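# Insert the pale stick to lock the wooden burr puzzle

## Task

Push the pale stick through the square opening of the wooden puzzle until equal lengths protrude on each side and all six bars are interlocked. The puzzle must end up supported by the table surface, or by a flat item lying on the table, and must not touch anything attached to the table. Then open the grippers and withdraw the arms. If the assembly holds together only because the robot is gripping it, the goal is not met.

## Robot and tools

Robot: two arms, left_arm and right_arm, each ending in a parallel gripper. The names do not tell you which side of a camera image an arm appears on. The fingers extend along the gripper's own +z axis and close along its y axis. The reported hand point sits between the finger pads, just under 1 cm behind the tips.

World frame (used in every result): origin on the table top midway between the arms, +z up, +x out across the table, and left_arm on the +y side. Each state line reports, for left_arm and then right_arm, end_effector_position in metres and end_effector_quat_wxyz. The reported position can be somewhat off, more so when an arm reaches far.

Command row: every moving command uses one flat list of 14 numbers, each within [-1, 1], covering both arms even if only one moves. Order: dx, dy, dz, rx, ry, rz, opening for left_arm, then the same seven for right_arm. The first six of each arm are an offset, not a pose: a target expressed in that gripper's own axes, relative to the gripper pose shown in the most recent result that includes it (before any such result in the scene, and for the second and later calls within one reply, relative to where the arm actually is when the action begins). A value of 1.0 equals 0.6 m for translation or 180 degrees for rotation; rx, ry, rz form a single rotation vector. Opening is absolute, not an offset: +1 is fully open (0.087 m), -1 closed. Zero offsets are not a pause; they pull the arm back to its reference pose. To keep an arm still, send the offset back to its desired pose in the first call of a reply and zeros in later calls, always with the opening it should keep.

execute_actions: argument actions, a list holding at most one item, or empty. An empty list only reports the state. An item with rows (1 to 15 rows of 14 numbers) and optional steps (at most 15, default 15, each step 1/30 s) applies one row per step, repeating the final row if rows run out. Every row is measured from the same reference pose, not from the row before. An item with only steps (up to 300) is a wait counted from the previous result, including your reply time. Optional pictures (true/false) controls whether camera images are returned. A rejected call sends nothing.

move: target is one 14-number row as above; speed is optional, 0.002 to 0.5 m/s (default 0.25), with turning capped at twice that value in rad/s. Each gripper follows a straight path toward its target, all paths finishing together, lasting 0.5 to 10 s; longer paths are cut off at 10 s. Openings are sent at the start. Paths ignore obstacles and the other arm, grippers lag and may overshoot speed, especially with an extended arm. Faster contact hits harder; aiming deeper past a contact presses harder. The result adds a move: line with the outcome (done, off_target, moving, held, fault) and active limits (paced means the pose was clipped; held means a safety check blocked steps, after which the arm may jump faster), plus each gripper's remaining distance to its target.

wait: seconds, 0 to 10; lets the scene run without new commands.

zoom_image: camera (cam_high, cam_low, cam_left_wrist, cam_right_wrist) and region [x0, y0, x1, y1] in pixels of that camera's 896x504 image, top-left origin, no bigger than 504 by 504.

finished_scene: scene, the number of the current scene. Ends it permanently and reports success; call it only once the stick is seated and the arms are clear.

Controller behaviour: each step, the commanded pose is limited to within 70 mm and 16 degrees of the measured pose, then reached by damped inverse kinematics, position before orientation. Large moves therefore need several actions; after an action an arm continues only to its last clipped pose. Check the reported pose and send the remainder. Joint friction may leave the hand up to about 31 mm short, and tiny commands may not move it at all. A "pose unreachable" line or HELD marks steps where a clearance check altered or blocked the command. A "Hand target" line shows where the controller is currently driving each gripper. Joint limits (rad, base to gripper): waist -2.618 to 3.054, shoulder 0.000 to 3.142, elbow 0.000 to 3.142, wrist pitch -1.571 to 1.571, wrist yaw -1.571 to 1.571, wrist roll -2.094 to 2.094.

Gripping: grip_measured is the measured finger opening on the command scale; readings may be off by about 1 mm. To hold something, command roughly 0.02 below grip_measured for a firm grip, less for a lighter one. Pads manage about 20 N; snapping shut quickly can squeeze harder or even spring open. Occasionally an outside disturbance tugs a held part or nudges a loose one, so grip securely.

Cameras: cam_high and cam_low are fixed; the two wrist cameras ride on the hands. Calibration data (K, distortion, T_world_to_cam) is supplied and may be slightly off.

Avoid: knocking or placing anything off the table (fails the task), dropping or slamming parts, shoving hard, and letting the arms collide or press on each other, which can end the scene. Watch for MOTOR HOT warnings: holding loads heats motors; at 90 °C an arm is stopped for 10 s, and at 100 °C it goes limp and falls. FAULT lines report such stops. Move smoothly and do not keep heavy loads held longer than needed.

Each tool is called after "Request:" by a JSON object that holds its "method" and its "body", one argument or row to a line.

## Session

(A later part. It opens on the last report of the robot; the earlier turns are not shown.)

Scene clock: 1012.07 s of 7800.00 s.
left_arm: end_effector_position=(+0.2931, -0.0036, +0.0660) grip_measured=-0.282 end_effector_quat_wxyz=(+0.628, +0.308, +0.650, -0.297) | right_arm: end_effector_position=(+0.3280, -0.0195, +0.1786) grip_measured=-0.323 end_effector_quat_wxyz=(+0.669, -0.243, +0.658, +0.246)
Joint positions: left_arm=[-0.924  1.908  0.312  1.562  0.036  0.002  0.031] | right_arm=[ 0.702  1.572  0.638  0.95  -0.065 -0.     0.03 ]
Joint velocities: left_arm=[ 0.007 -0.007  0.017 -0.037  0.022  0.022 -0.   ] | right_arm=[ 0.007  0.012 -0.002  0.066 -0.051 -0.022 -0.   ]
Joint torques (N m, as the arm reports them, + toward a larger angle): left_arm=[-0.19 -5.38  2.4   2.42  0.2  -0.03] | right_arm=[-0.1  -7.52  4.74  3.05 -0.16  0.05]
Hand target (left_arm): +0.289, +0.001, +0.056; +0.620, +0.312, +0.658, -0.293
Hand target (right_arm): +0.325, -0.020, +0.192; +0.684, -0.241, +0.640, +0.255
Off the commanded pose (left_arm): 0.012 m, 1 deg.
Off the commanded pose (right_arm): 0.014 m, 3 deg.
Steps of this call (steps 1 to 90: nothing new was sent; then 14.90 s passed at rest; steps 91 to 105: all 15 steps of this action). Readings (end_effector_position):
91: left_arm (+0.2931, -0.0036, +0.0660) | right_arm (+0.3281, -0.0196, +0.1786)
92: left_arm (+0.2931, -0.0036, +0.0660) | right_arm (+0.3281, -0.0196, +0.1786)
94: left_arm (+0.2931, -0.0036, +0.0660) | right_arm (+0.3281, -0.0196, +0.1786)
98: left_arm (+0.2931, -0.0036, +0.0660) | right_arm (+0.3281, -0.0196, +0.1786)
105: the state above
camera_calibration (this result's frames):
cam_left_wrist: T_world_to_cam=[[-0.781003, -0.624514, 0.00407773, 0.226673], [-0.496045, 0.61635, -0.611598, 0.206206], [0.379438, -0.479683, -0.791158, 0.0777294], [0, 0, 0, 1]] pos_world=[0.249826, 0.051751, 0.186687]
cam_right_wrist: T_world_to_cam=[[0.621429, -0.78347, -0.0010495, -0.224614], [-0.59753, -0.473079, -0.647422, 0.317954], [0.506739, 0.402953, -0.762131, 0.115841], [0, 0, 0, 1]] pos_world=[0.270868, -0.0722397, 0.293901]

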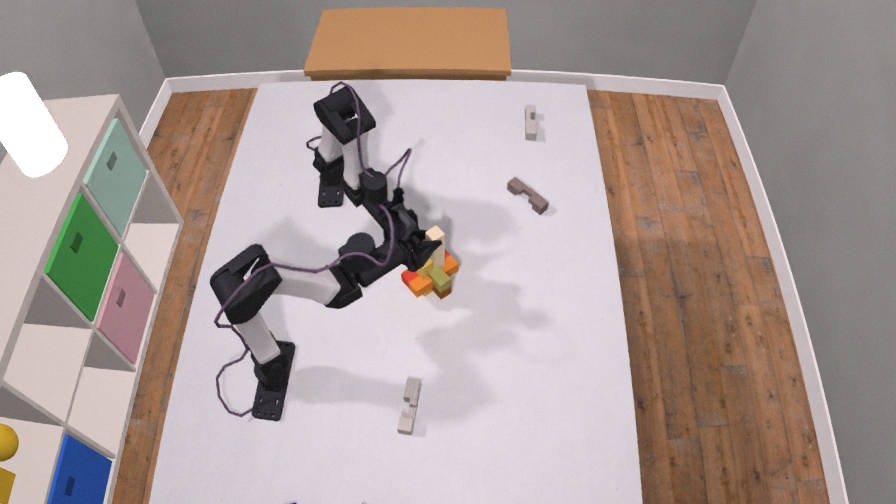

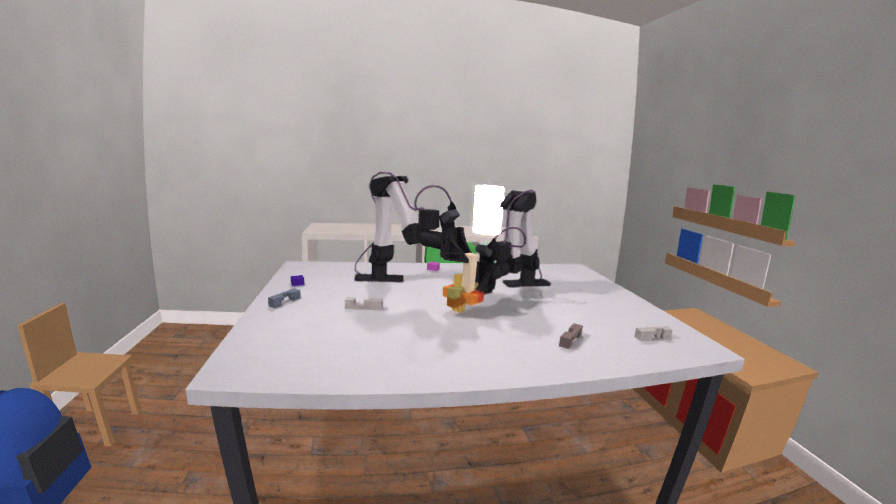

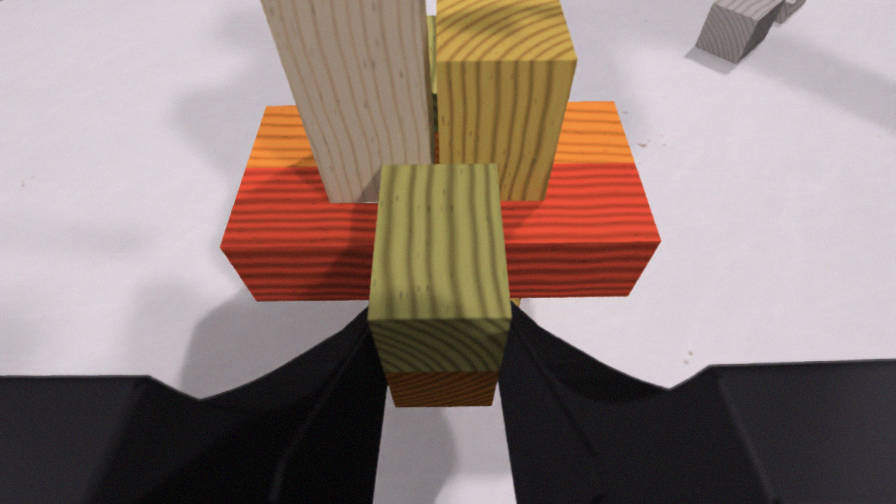

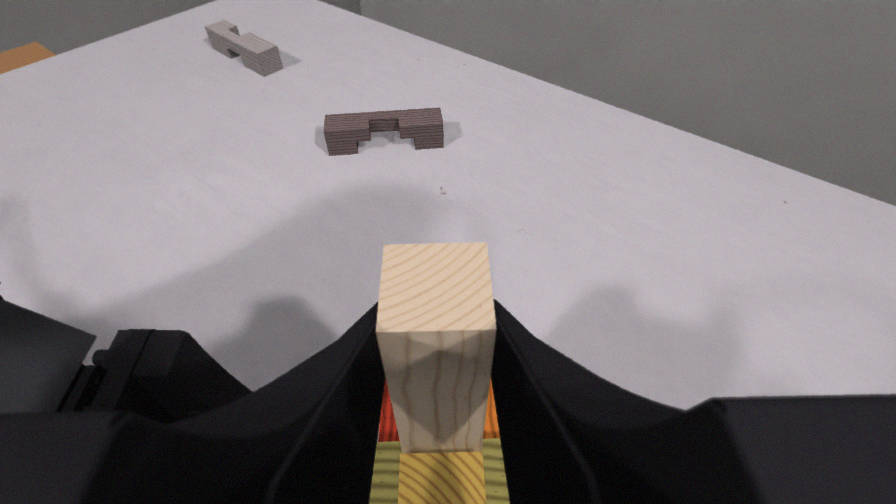

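Request:
{"method": "execute_actions", "body": {
  "actions": [
    {"rows": [[0.0168, 0.0, -0.010, 0, 0.008, 0, -0.32, -0.024, 0, -0.004, 0, -0.012, 0, -0.36],[0.0168, 0.0, -0.010, 0, 0.008, 0, -0.32, -0.026, -0.002, -0.004, 0.002, -0.012, 0, -0.36],[0.0168, 0.0, -0.010, 0, 0.008, 0, -0.32, -0.028, -0.0036, -0.004, 0.004, -0.012, 0, -0.36],[0.0168, 0.0, -0.010, 0, 0.008, 0, -0.32, -0.030, -0.0036, -0.005, 0.004, -0.012, 0, -0.36],[0.0168, 0.0, -0.010, 0, 0.008, 0, -0.32, -0.032, -0.002, -0.005, 0.002, -0.012, 0, -0.36],[0.0168, 0.0, -0.010, 0, 0.008, 0, -0.32, -0.034, 0, -0.005, 0, -0.012, 0, -0.36],[0.0168, 0.0, -0.010, 0, 0.008, 0, -0.32, -0.036, 0.002, -0.006, -0.002, -0.012, 0, -0.36],[0.0168, 0.0, -0.010, 0, 0.008, 0, -0.32, -0.038, 0.0036, -0.006, -0.004, -0.012, 0, -0.36],[0.0168, 0.0, -0.010, 0, 0.008, 0, -0.32, -0.040, 0.0036, -0.006, -0.004, -0.012, 0, -0.36],[0.0168, 0.0, -0.010, 0, 0.008, 0, -0.32, -0.040, 0.002, -0.006, -0.002, -0.012, 0, -0.36],[0.0168, 0.0, -0.010, 0, 0.008, 0, -0.32, -0.040, 0, -0.006, 0, -0.012, 0, -0.36]], "steps": 15}
  ]
}}

Scene clock: 1060.47 s of 7800.00 s.
left_arm: end_effector_position=(+0.2922, -0.0043, +0.0660) grip_measured=-0.282 end_effector_quat_wxyz=(+0.627, +0.310, +0.649, -0.300) | right_arm: end_effector_position=(+0.3246, -0.0226, +0.1793) grip_measured=-0.323 end_effector_quat_wxyz=(+0.661, -0.245, +0.666, +0.242)
Joint positions: left_arm=[-0.924  1.908  0.312  1.562  0.043  0.002  0.031] | right_arm=[ 0.702  1.538  0.638  0.892 -0.063 -0.002  0.03 ]
Joint velocities: left_arm=[ 0.002  0.007  0.007 -0.081 -0.037 -0.081 -0.001] | right_arm=[ 0.007 -0.017  0.022 -0.154 -0.022 -0.051  0.   ]
Joint torques (N m, as the arm reports them, + toward a larger angle): left_arm=[-0.06 -5.55  2.22  2.52  0.17 -0.04] | right_arm=[-0.06 -8.34  6.57  2.74 -0.09  0.11]
Hand target (left_arm): +0.289, +0.001, +0.056; +0.620, +0.312, +0.658, -0.293
Hand target (right_arm): +0.325, -0.022, +0.202; +0.681, -0.239, +0.645, +0.250
Off the commanded pose (left_arm): 0.012 m, 1 deg.
Off the commanded pose (right_arm): 0.023 m, 4 deg.
Steps of this call (steps 1 to 90: nothing new was sent; then 44.90 s passed at rest; steps 91 to 105: all 15 steps of this action). Readings (end_effector_position):
91: left_arm (+0.2931, -0.0036, +0.0660) | right_arm (+0.3280, -0.0195, +0.1786)
92: left_arm (+0.2931, -0.0036, +0.0660) | right_arm (+0.3280, -0.0196, +0.1786)
94: left_arm (+0.2929, -0.0037, +0.0660) | right_arm (+0.3277, -0.0202, +0.1791)
98: left_arm (+0.2925, -0.0041, +0.0660) | right_arm (+0.3261, -0.0214, +0.1793)
105: the state above
camera_calibration (this result's frames):
cam_left_wrist: T_world_to_cam=[[-0.78527, -0.619139, 0.00431296, 0.226722], [-0.491912, 0.619644, -0.611607, 0.205019], [0.375997, -0.482398, -0.79115, 0.0787136], [0, 0, 0, 1]] pos_world=[0.249293, 0.0513048, 0.186688]
cam_right_wrist: T_world_to_cam=[[0.619615, -0.784906, -0.000584919, -0.224455], [-0.610255, -0.481275, -0.629256, 0.315592], [0.493625, 0.390254, -0.777198, 0.125939], [0, 0, 0, 1]] pos_world=[0.269501, -0.0734379, 0.296337]

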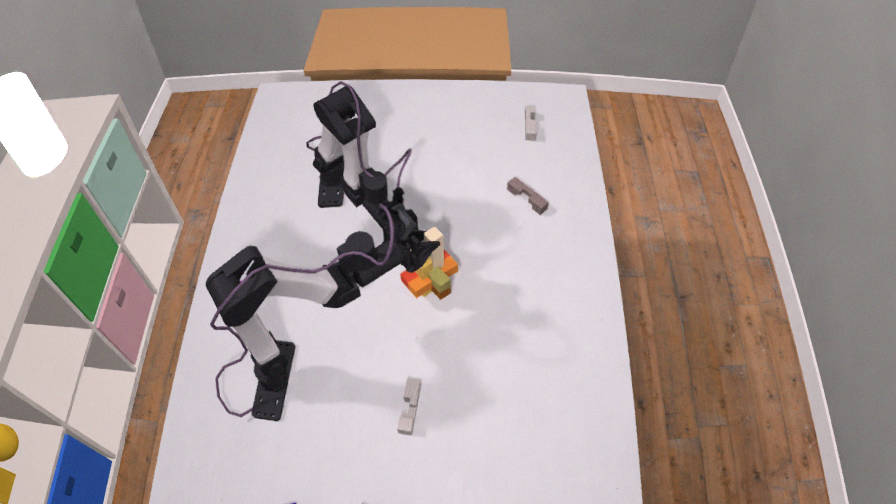

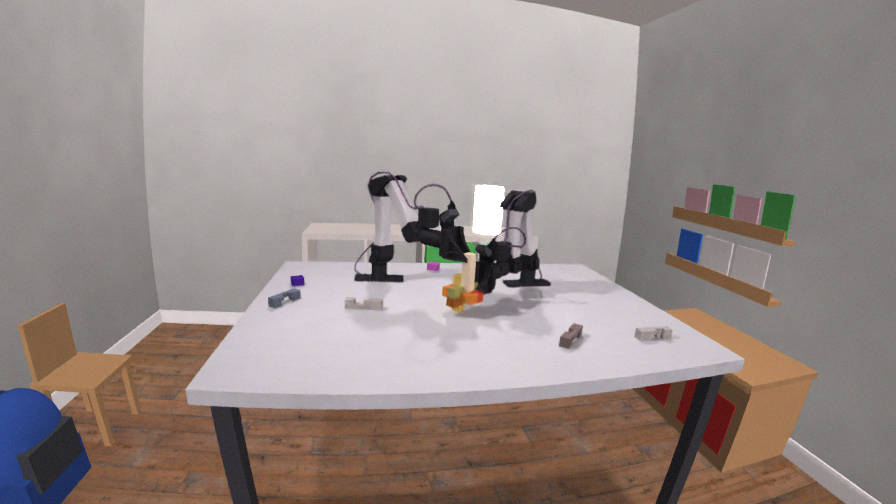

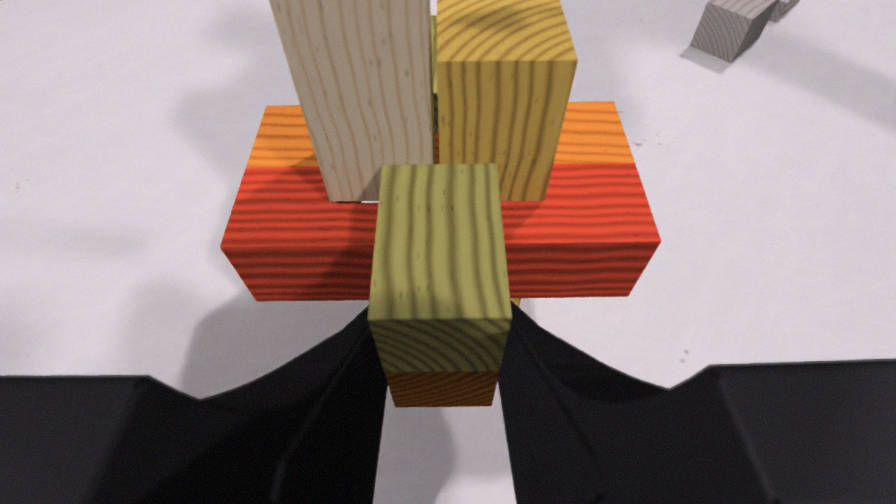

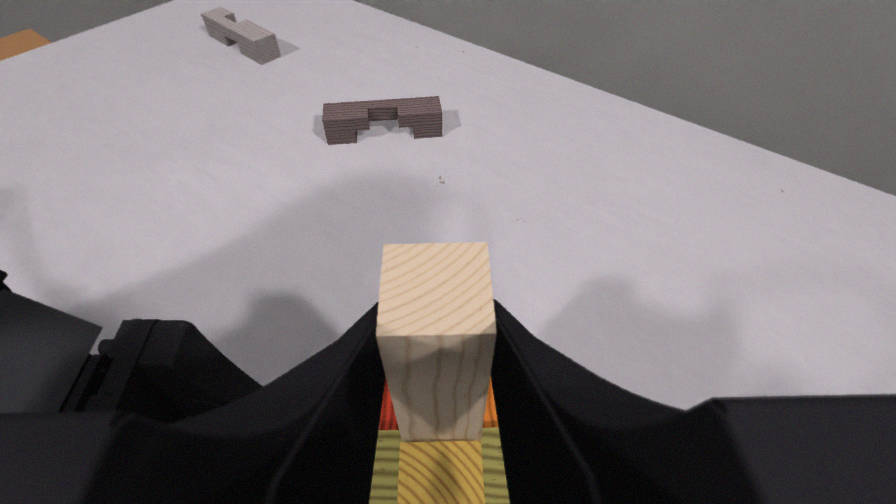

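Request:
{"method": "execute_actions", "body": {
  "actions": [
    {"rows": [[0.0168, 0.002, -0.010, 0, 0.008, 0, -0.32, -0.038, 0, 0.001, 0, -0.024, -0.001, -0.36],[0.0168, 0.002, -0.010, 0, 0.008, 0, -0.32, -0.039, 0, 0.002, 0, -0.025, -0.002, -0.36],[0.0168, 0.002, -0.010, 0, 0.008, 0, -0.32, -0.040, 0, 0.003, 0, -0.026, -0.003, -0.36],[0.0168, 0.002, -0.010, 0, 0.008, 0, -0.32, -0.041, 0, 0.004, 0, -0.027, -0.004, -0.36],[0.0168, 0.002, -0.010, 0, 0.008, 0, -0.32, -0.042, 0, 0.005, 0, -0.028, -0.005, -0.36],[0.0168, 0.002, -0.010, 0, 0.008, 0, -0.32, -0.043, 0, 0.006, 0, -0.029, -0.006, -0.36],[0.0168, 0.002, -0.010, 0, 0.008, 0, -0.32, -0.044, 0, 0.006, 0, -0.030, -0.007, -0.36]], "steps": 12}
  ]
}}

Scene clock: 1098.80 s of 7800.00 s.
left_arm: end_effector_position=(+0.2919, -0.0045, +0.0660) grip_measured=-0.282 end_effector_quat_wxyz=(+0.627, +0.311, +0.649, -0.300) | right_arm: end_effector_position=(+0.3248, -0.0228, +0.1795) grip_measured=-0.323 end_effector_quat_wxyz=(+0.662, -0.246, +0.666, +0.241)
Joint positions: left_arm=[-0.924  1.908  0.312  1.562  0.045  0.002  0.031] | right_arm=[ 0.702  1.537  0.638  0.892 -0.062 -0.005  0.03 ]
Joint velocities: left_arm=[-0.007 -0.002 -0.002 -0.022 -0.022 -0.022  0.001] | right_arm=[ 0.007 -0.002 -0.002 -0.051 -0.007 -0.022 -0.001]
Joint torques (N m, as the arm reports them, + toward a larger angle): left_arm=[ 0.11 -5.61  2.34  2.48  0.23  0.  ] | right_arm=[ 0.24 -6.72  6.19  3.36 -0.04 -0.15]
Hand target (left_arm): +0.289, +0.001, +0.056; +0.619, +0.314, +0.657, -0.296
Hand target (right_arm): +0.327, -0.021, +0.205; +0.694, -0.241, +0.632, +0.246
Off the commanded pose (left_arm): 0.012 m, 1 deg.
Off the commanded pose (right_arm): 0.026 m, 5 deg.
Steps of this call (steps 1 to 90: nothing new was sent; then 34.93 s passed at rest; steps 91 to 102: all 12 steps of this action). Readings (end_effector_position):
91: left_arm (+0.2920, -0.0044, +0.0660) | right_arm (+0.3246, -0.0227, +0.1792)
92: left_arm (+0.2919, -0.0045, +0.0660) | right_arm (+0.3246, -0.0227, +0.1792)
94: left_arm (+0.2919, -0.0045, +0.0660) | right_arm (+0.3247, -0.0228, +0.1793)
98: left_arm (+0.2919, -0.0045, +0.0660) | right_arm (+0.3248, -0.0228, +0.1795)
102: the state above
camera_calibration (this result's frames):
cam_left_wrist: T_world_to_cam=[[-0.786448, -0.617641, 0.00437828, 0.226734], [-0.49076, 0.620554, -0.61161, 0.204689], [0.375038, -0.483148, -0.791148, 0.078987], [0, 0, 0, 1]] pos_world=[0.249145, 0.0511815, 0.186688]
cam_right_wrist: T_world_to_cam=[[0.619033, -0.78536, 0.00286194, -0.225171], [-0.609018, -0.482332, -0.629645, 0.31533], [0.495878, 0.388028, -0.776878, 0.12524], [0, 0, 0, 1]] pos_world=[0.269326, -0.0733431, 0.296486]

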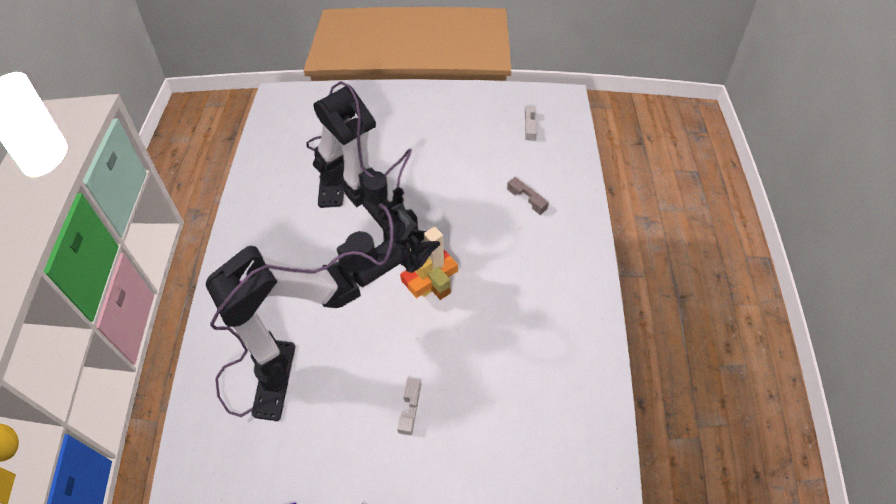

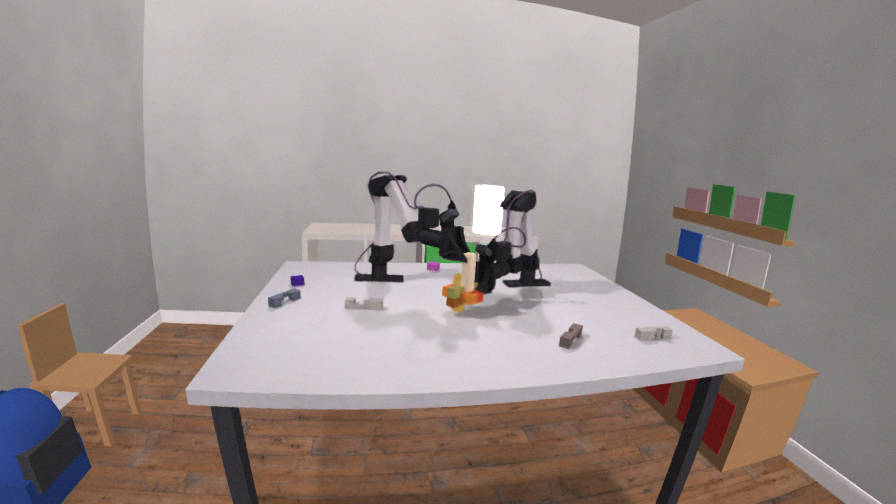

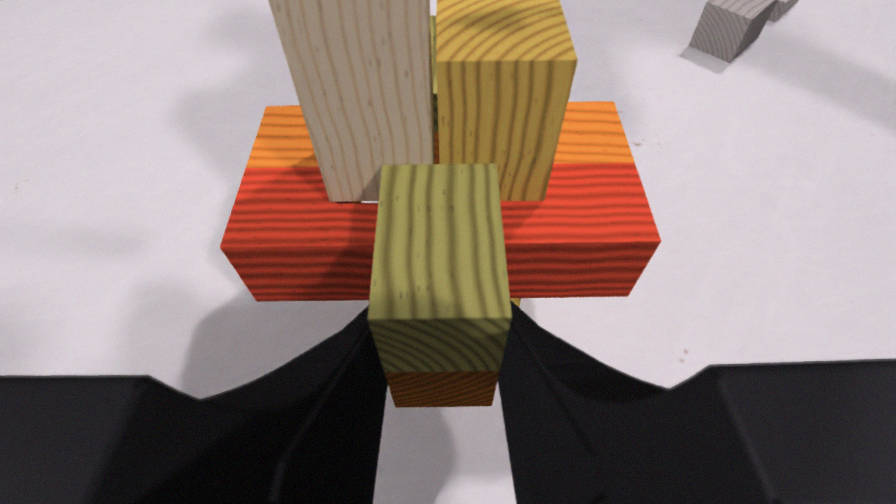

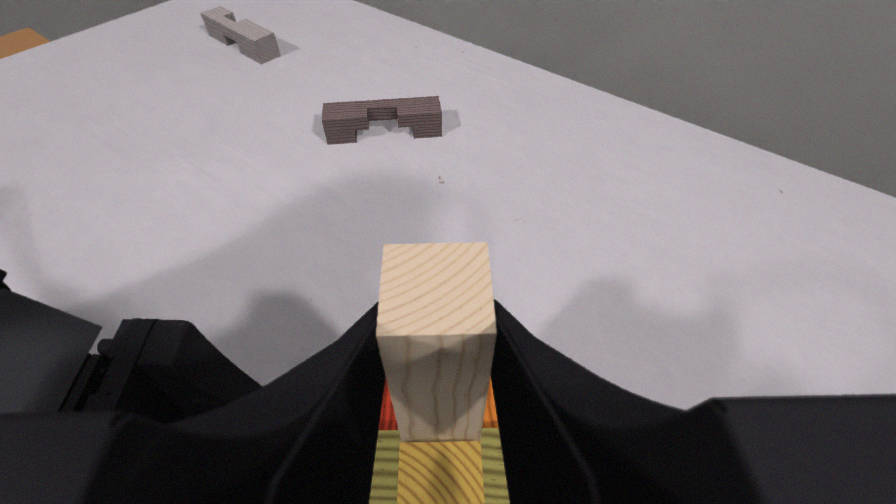

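Request:
{"method": "execute_actions", "body": {
  "actions": [
    {"rows": [[0.0168, 0.002, -0.010, 0, 0.008, 0, -0.32, -0.02, 0, 0.002, 0, -0.015, 0, -0.345],[0.0168, 0.002, -0.010, 0, 0.008, 0, -0.32, -0.005, 0, 0.0, 0, -0.006, 0, -0.335],[0.0168, 0.002, -0.010, 0, 0.008, 0, -0.32, 0, 0, 0, 0, -0.003, 0, -0.33],[0.0168, 0.002, -0.010, 0, 0.008, 0, -0.32, 0, 0, 0, 0, -0.003, 0, -0.32],[0.0168, 0.002, -0.010, 0, 0.008, 0, -0.32, 0, 0, 0, 0, -0.003, 0, -0.31],[0.0168, 0.002, -0.010, 0, 0.008, 0, -0.32, 0, 0, 0, 0, -0.003, 0, -0.295],[0.0168, 0.002, -0.008, 0, 0.010, 0, -0.32, 0, 0, 0, 0, -0.003, 0, -0.28],[0.018, 0.002, -0.006, 0, 0.012, 0, -0.32, 0, 0, 0, 0, -0.003, 0, -0.27],[0.020, 0.002, -0.004, 0, 0.014, 0, -0.32, 0, 0, 0, 0, -0.003, 0, -0.27],[0.022, 0.002, -0.002, 0, 0.016, 0, -0.32, 0, 0, 0, 0, -0.003, 0, -0.27],[0.024, 0.002, -0.001, 0, 0.018, 0, -0.32, 0, 0, 0, 0, -0.003, 0, -0.27],[0.025, 0.002, 0, 0, 0.020, 0, -0.32, 0, 0, 0, 0, -0.003, 0, -0.27]], "steps": 15}
  ]
}}

Scene clock: 1119.43 s of 7800.00 s.
left_arm: end_effector_position=(+0.2918, -0.0044, +0.0652) grip_measured=-0.282 end_effector_quat_wxyz=(+0.626, +0.311, +0.649, -0.300) | right_arm: end_effector_position=(+0.3249, -0.0227, +0.1802) grip_measured=-0.270 end_effector_quat_wxyz=(+0.663, -0.246, +0.665, +0.241)
Joint positions: left_arm=[-0.924  1.908  0.312  1.559  0.045  0.002  0.031] | right_arm=[ 0.702  1.537  0.638  0.895 -0.062 -0.005  0.032]
Joint velocities: left_arm=[-0.002 -0.002  0.007  0.037 -0.022 -0.022 -0.   ] | right_arm=[-0.022 -0.002 -0.007 -0.022 -0.007  0.007 -0.   ]
Joint torques (N m, as the arm reports them, + toward a larger angle): left_arm=[ 0.32 -6.78  4.48  1.58  0.21 -0.01] | right_arm=[-0.16 -5.61  5.49  2.66 -0.06  0.05]
Hand target (left_arm): +0.292, -0.003, +0.051; +0.607, +0.319, +0.667, -0.291
Hand target (right_arm): +0.325, -0.023, +0.180; +0.665, -0.245, +0.663, +0.242
Off the commanded pose (left_arm): 0.014 m, 3 deg.
Off the commanded pose (right_arm): 0.001 m, 0 deg.
Steps of this call (steps 1 to 90: nothing new was sent; then 17.13 s passed at rest; steps 91 to 105: all 15 steps of this action). Readings (end_effector_position):
91: left_arm (+0.2919, -0.0046, +0.0660) | right_arm (+0.3248, -0.0228, +0.1795)
92: left_arm (+0.2919, -0.0046, +0.0660) | right_arm (+0.3247, -0.0228, +0.1792)
94: left_arm (+0.2919, -0.0046, +0.0660) | right_arm (+0.3247, -0.0228, +0.1791)
98: left_arm (+0.2918, -0.0045, +0.0658) | right_arm (+0.3248, -0.0228, +0.1799)
105: the state above
camera_calibration (this result's frames):
cam_left_wrist: T_world_to_cam=[[-0.786674, -0.617351, 0.00456496, 0.226717], [-0.491761, 0.622134, -0.609196, 0.204247], [0.373248, -0.481484, -0.793006, 0.0791335], [0, 0, 0, 1]] pos_world=[0.249257, 0.0509959, 0.186145]
cam_right_wrist: T_world_to_cam=[[0.619026, -0.785365, 0.00294253, -0.225189], [-0.607475, -0.481181, -0.632012, 0.315862], [0.497776, 0.389444, -0.774953, 0.124816], [0, 0, 0, 1]] pos_world=[0.269145, -0.0734779, 0.297017]

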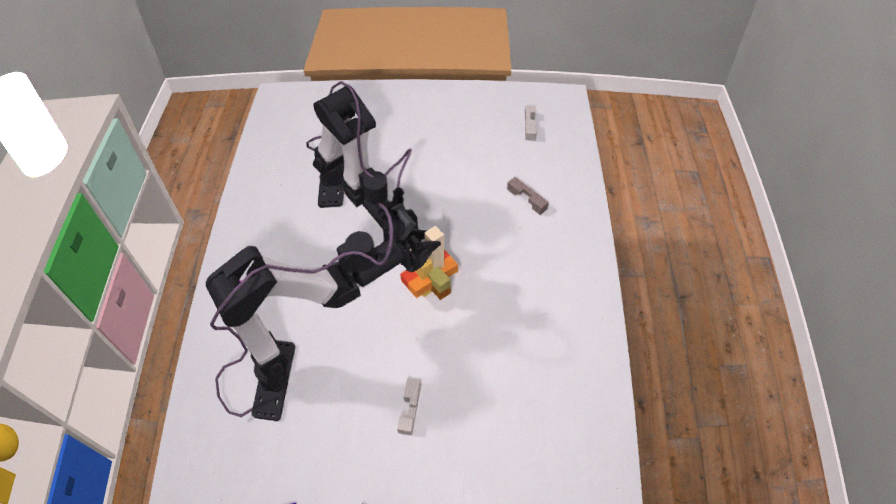

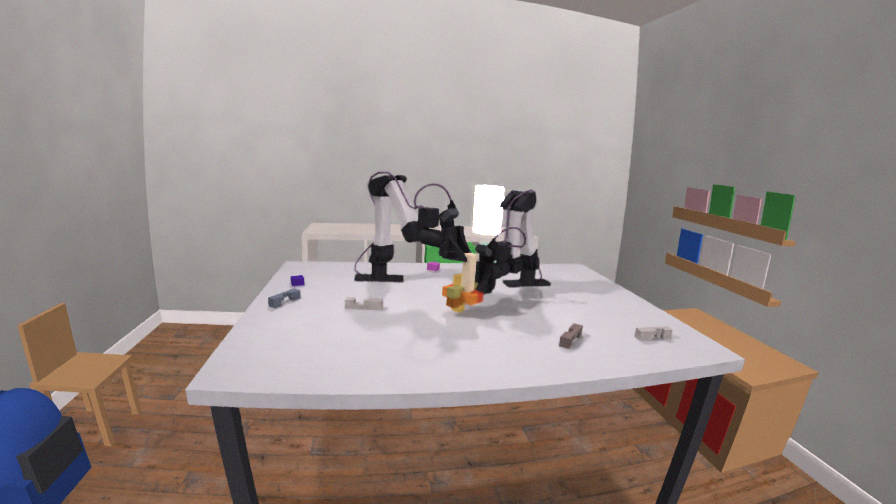

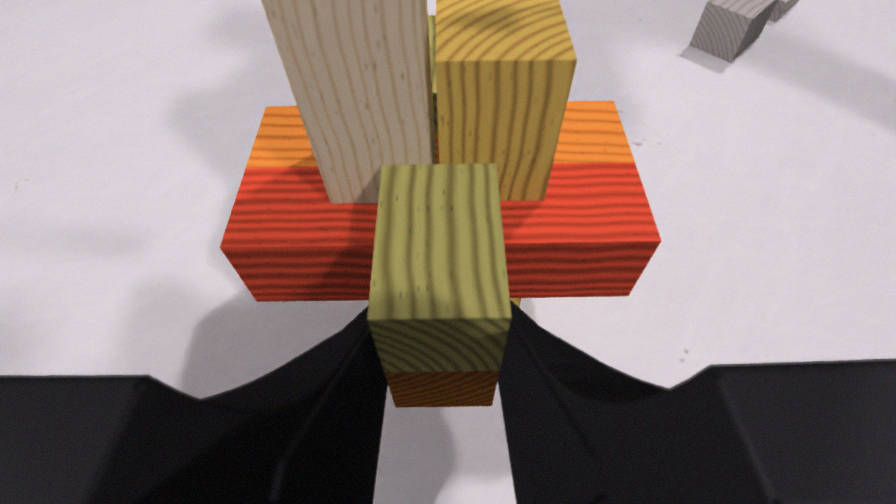

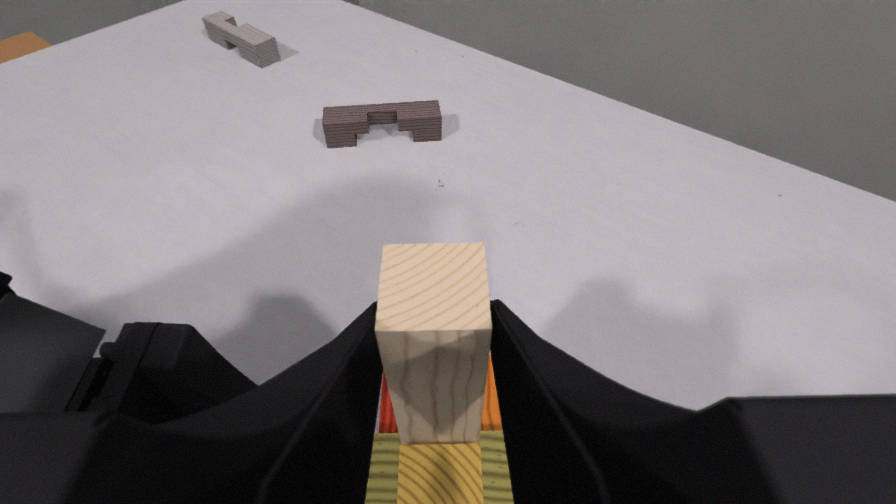

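Request:
{"method": "execute_actions", "body": {
  "actions": []
}}

Scene clock: 1140.53 s of 7800.00 s.
left_arm: end_effector_position=(+0.2918, -0.0044, +0.0652) grip_measured=-0.282 end_effector_quat_wxyz=(+0.626, +0.311, +0.649, -0.300) | right_arm: end_effector_position=(+0.3249, -0.0227, +0.1803) grip_measured=-0.270 end_effector_quat_wxyz=(+0.663, -0.246, +0.665, +0.241)
Joint positions: left_arm=[-0.924  1.908  0.312  1.559  0.045  0.002  0.031] | right_arm=[ 0.702  1.537  0.638  0.895 -0.062 -0.005  0.032]
Joint velocities: left_arm=[ 0.002  0.007 -0.012  0.007 -0.051  0.066  0.001] | right_arm=[-0.007 -0.012  0.002 -0.051 -0.066 -0.007 -0.   ]
Joint torques (N m, as the arm reports them, + toward a larger angle): left_arm=[ 0.23 -6.8   4.74  1.59  0.22  0.  ] | right_arm=[-0.34 -5.6   5.5   2.67 -0.05  0.05]
Hand target (left_arm): +0.292, -0.003, +0.051; +0.607, +0.319, +0.667, -0.291
Hand target (right_arm): +0.325, -0.023, +0.180; +0.665, -0.245, +0.663, +0.242
Off the commanded pose (left_arm): 0.014 m, 3 deg.
Off the commanded pose (right_arm): 0.001 m, 0 deg.
Steps of this call (steps 1 to 90: nothing new was sent; then 18.10 s passed at rest). Readings (end_effector_position):
1: left_arm (+0.2918, -0.0044, +0.0652) | right_arm (+0.3249, -0.0227, +0.1802)
2: left_arm (+0.2918, -0.0044, +0.0652) | right_arm (+0.3249, -0.0227, +0.1802)
4: left_arm (+0.2918, -0.0044, +0.0652) | right_arm (+0.3249, -0.0227, +0.1802)
8: left_arm (+0.2918, -0.0044, +0.0652) | right_arm (+0.3249, -0.0227, +0.1802)
90: the state above
camera_calibration (this result's frames):
cam_left_wrist: T_world_to_cam=[[-0.786674, -0.617351, 0.00456496, 0.226717], [-0.491761, 0.622134, -0.609196, 0.204247], [0.373248, -0.481484, -0.793006, 0.0791335], [0, 0, 0, 1]] pos_world=[0.249257, 0.0509959, 0.186145]
cam_right_wrist: T_world_to_cam=[[0.619025, -0.785366, 0.0029526, -0.225191], [-0.607282, -0.481037, -0.632307, 0.315928], [0.498013, 0.389621, -0.774712, 0.124763], [0, 0, 0, 1]] pos_world=[0.269123, -0.0734948, 0.297084]

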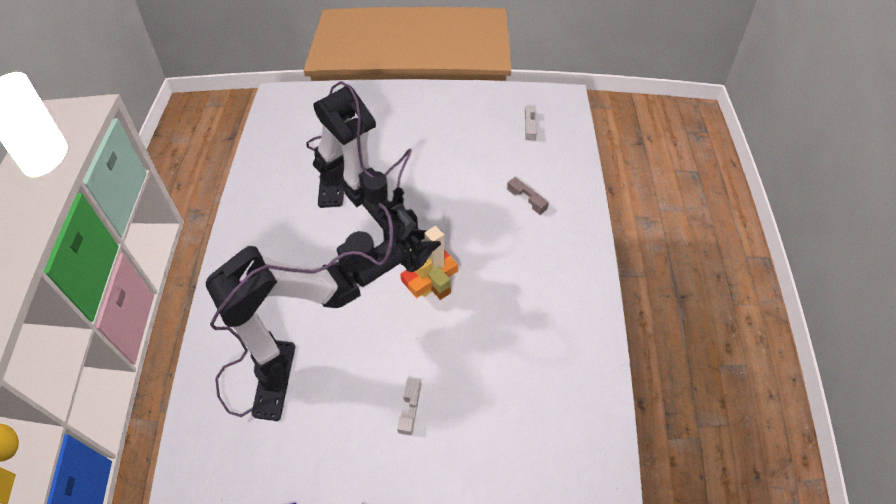

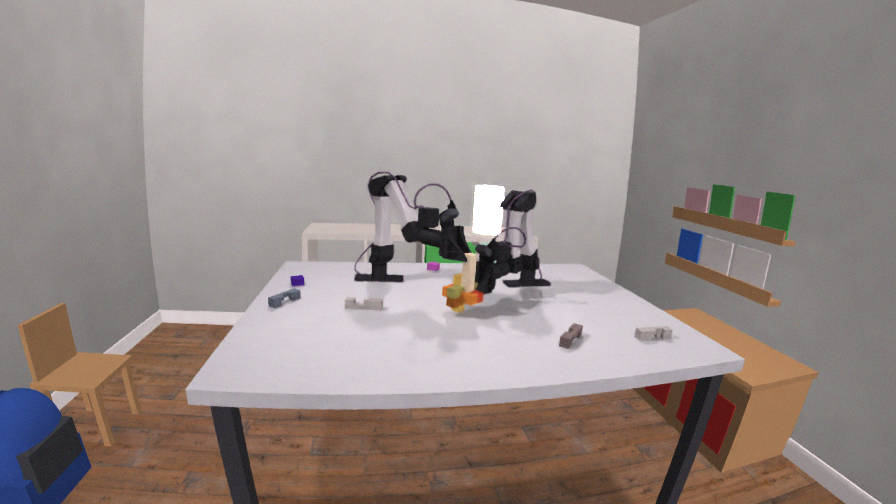

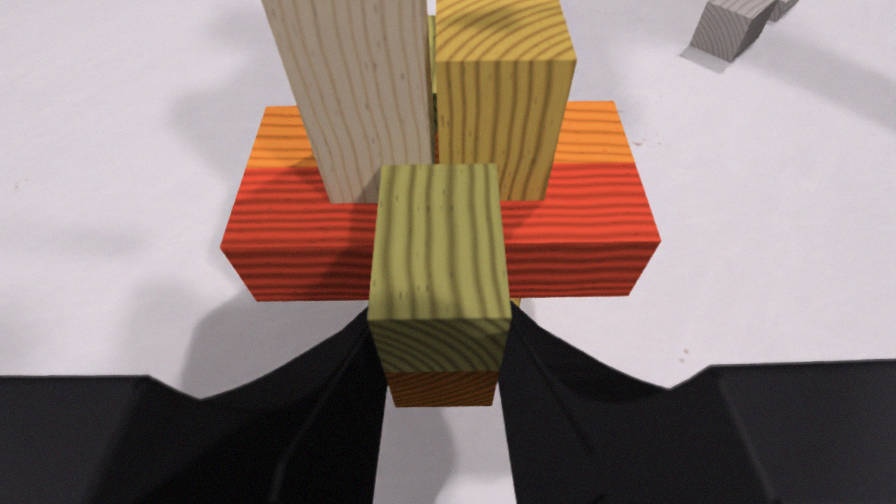

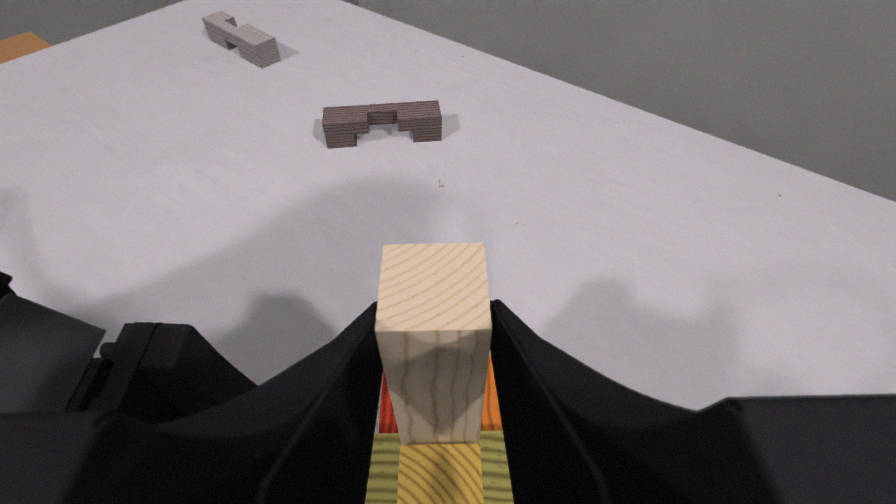

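Request:
{"method": "execute_actions", "body": {
  "actions": [
    {"rows":[[0.02,0.002,0,0,0.017,0,-0.32,0,0,0,0,0,0,-0.24],[0.02,0.002,0,0,0.017,0,-0.32,0,0,0,0,0,0,-0.2],[0.02,0.002,0,0,0.017,0,-0.32,0,0,0,0,0,0,-0.15],[0.02,0.002,0,0,0.017,0,-0.32,0,0,0,0,0,0,-0.1],[0.02,0.002,0,0,0.017,0,-0.32,0,0,0,0,0,0,0.0],[0.02,0.002,0,0,0.017,0,-0.32,0,0,0,0,0,0,0.1],[0.02,0.002,0,0,0.017,0,-0.32,0,0,0,0,0,0,0.2],[0.02,0.002,0,0,0.017,0,-0.32,0,0,0,0,0,0,0.3]],"steps":15}
  ]
}}

Scene clock: 1251.20 s of 7800.00 s.
left_arm: end_effector_position=(+0.2918, -0.0044, +0.0652) grip_measured=-0.282 end_effector_quat_wxyz=(+0.626, +0.311, +0.649, -0.300) | right_arm: end_effector_position=(+0.3249, -0.0227, +0.1803) grip_measured=+0.300 end_effector_quat_wxyz=(+0.663, -0.246, +0.665, +0.241)
Joint positions: left_arm=[-0.924  1.908  0.312  1.559  0.045  0.002  0.031] | right_arm=[ 0.702  1.537  0.638  0.895 -0.062 -0.005  0.057]
Joint velocities: left_arm=[-0.002 -0.007  0.002  0.066  0.007 -0.007 -0.001] | right_arm=[ 0.012 -0.017  0.007  0.022 -0.037 -0.007  0.   ]
Joint torques (N m, as the arm reports them, + toward a larger angle): left_arm=[ 0.23 -7.06  4.31  1.72  0.17  0.02] | right_arm=[ 0.02 -6.06  5.97  2.44 -0.04  0.05]
Hand target (left_arm): +0.292, -0.003, +0.053; +0.609, +0.318, +0.666, -0.292
Hand target (right_arm): +0.325, -0.023, +0.180; +0.663, -0.246, +0.665, +0.241
Off the commanded pose (left_arm): 0.012 m, 3 deg.
Off the commanded pose (right_arm): 0.000 m, 0 deg.
Steps of this call (steps 1 to 90: nothing new was sent; then 107.17 s passed at rest; steps 91 to 105: all 15 steps of this action). Readings (end_effector_position):
91: left_arm (+0.2918, -0.0044, +0.0652) | right_arm (+0.3249, -0.0227, +0.1803)
92: left_arm (+0.2918, -0.0044, +0.0652) | right_arm (+0.3249, -0.0227, +0.1803)
94: left_arm (+0.2918, -0.0044, +0.0652) | right_arm (+0.3249, -0.0227, +0.1803)
98: left_arm (+0.2918, -0.0044, +0.0652) | right_arm (+0.3249, -0.0227, +0.1803)
105: the state above
camera_calibration (this result's frames):
cam_left_wrist: T_world_to_cam=[[-0.786674, -0.617351, 0.00456496, 0.226717], [-0.491761, 0.622134, -0.609196, 0.204247], [0.373248, -0.481484, -0.793006, 0.0791335], [0, 0, 0, 1]] pos_world=[0.249257, 0.0509959, 0.186145]
cam_right_wrist: T_world_to_cam=[[0.619025, -0.785366, 0.0029526, -0.225191], [-0.607282, -0.481037, -0.632307, 0.315928], [0.498013, 0.389621, -0.774712, 0.124763], [0, 0, 0, 1]] pos_world=[0.269123, -0.0734948, 0.297084]

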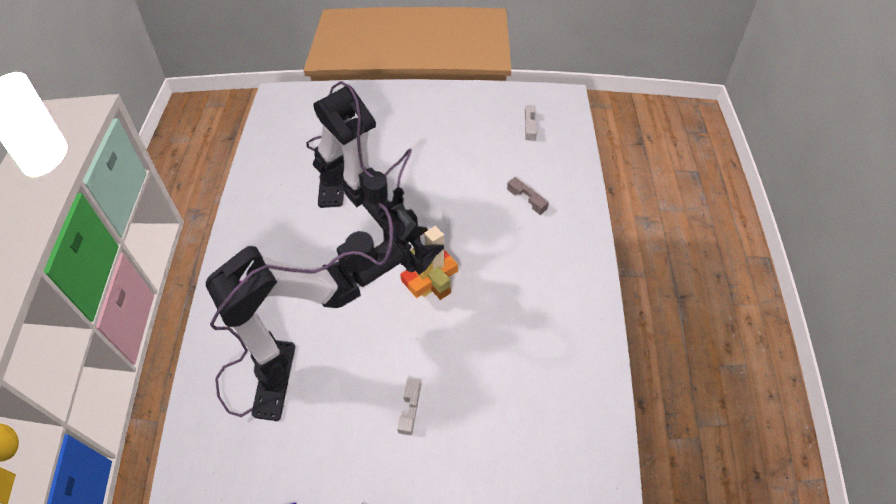

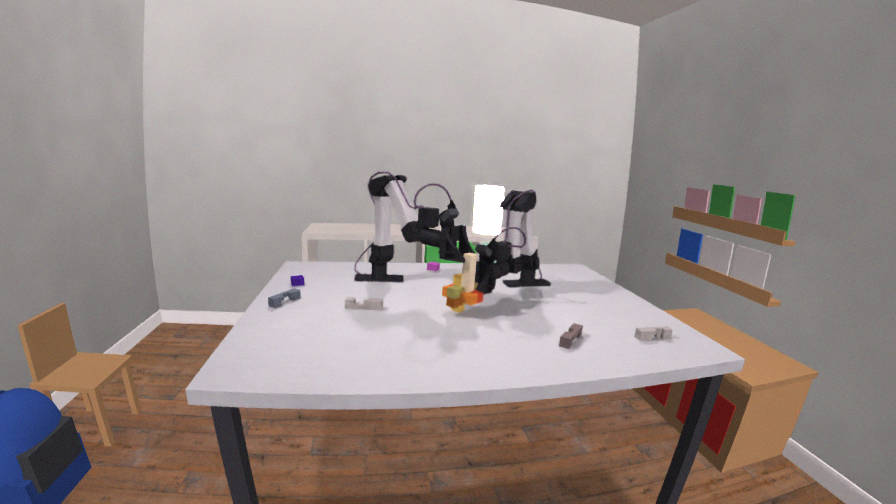

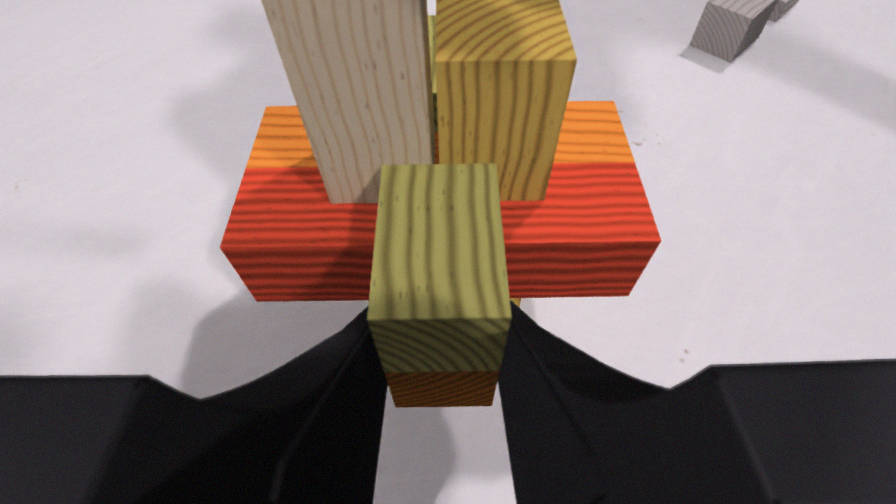

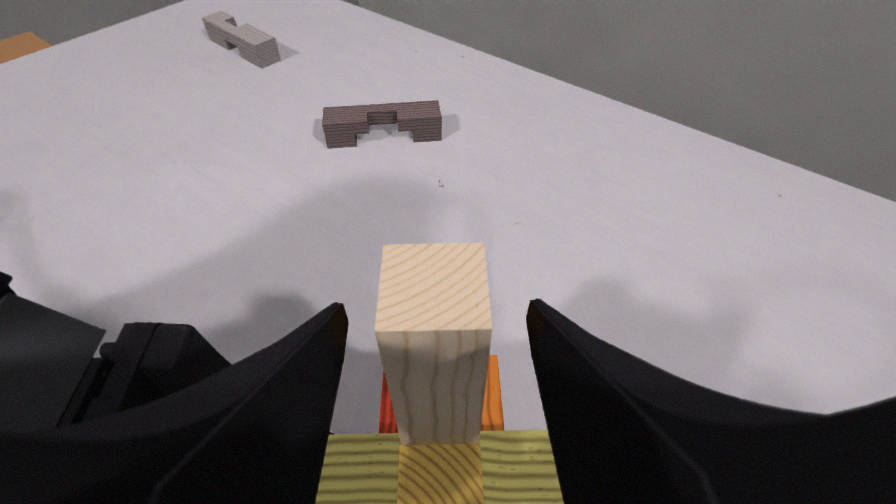

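Request:
{"method": "move", "body": {
  "target": [0.02,0.002,0,0,0.017,0,-0.32,0,0,-0.15,0,0,0,0.3],
  "speed": 0.12
}}

Scene clock: 1263.50 s of 7800.00 s.
left_arm: end_effector_position=(+0.2918, -0.0044, +0.0652) grip_measured=-0.282 end_effector_quat_wxyz=(+0.626, +0.311, +0.649, -0.300) | right_arm: end_effector_position=(+0.2592, -0.0747, +0.1873) grip_measured=+0.300 end_effector_quat_wxyz=(+0.671, -0.244, +0.656, +0.244)
Joint positions: left_arm=[-0.924  1.908  0.312  1.559  0.045  0.002  0.031] | right_arm=[ 0.688  1.138  0.36   0.797 -0.078 -0.005  0.057]
Joint velocities: left_arm=[-0.007 -0.002 -0.012  0.037  0.051  0.022 -0.   ] | right_arm=[ 0.002 -0.027  0.002 -0.037 -0.007 -0.007  0.   ]
Joint torques (N m, as the arm reports them, + toward a larger angle): left_arm=[ 0.32 -6.82  4.5   1.58  0.2  -0.02] | right_arm=[-0.94 -4.02  4.73  2.31 -0.11  0.06]
Hand target (left_arm): +0.292, -0.003, +0.053; +0.609, +0.318, +0.666, -0.292
Hand target (right_arm): +0.256, -0.080, +0.178; +0.663, -0.245, +0.665, +0.242
Off the commanded pose (left_arm): 0.012 m, 3 deg.
Off the commanded pose (right_arm): 0.010 m, 1 deg.
After step 90, 7.97 s passed at rest.
move: off_target (left_arm)
camera_calibration (this result's frames):
cam_left_wrist: T_world_to_cam=[[-0.786674, -0.617351, 0.00456496, 0.226717], [-0.491761, 0.622134, -0.609196, 0.204247], [0.373248, -0.481484, -0.793006, 0.0791335], [0, 0, 0, 1]] pos_world=[0.249257, 0.0509959, 0.186145]
cam_right_wrist: T_world_to_cam=[[0.620457, -0.784231, 0.00388683, -0.225884], [-0.594104, -0.473259, -0.650436, 0.25604], [0.511931, 0.401258, -0.759551, 0.177601], [0, 0, 0, 1]] pos_world=[0.201346, -0.127236, 0.302313]

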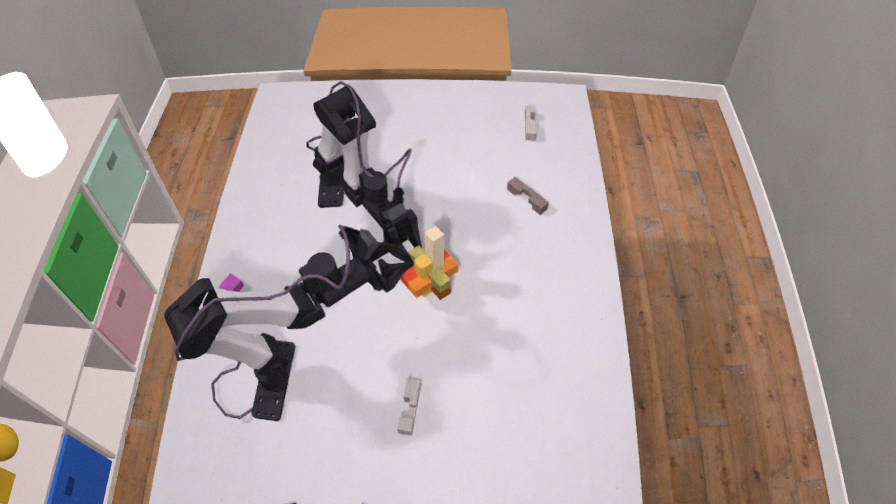

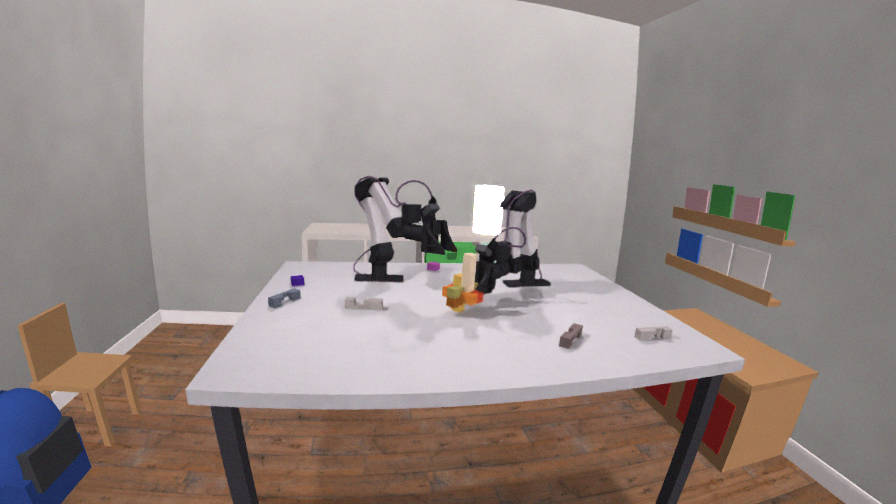

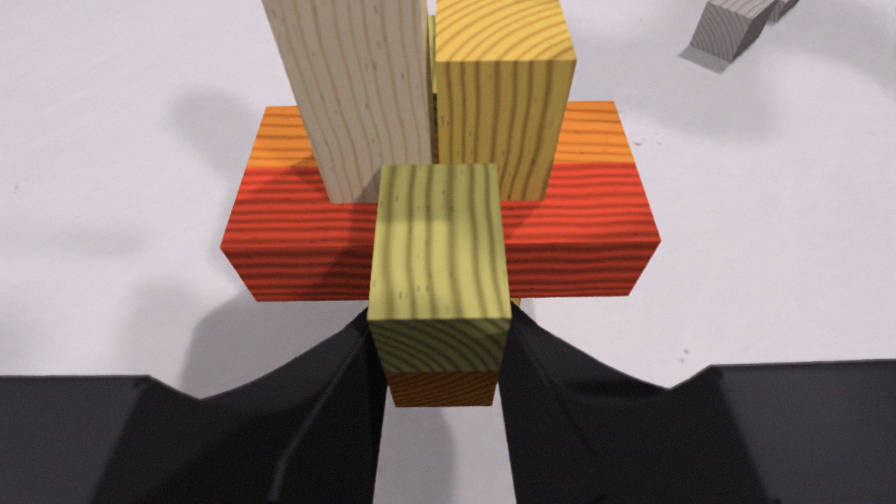

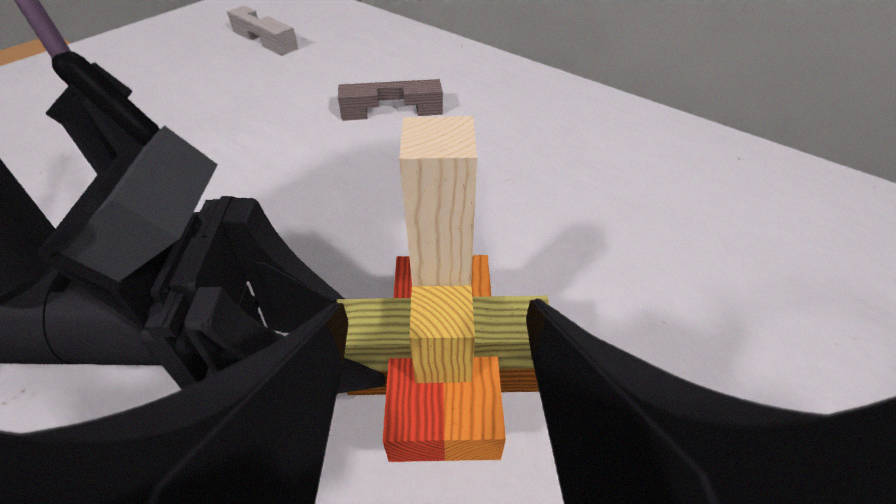

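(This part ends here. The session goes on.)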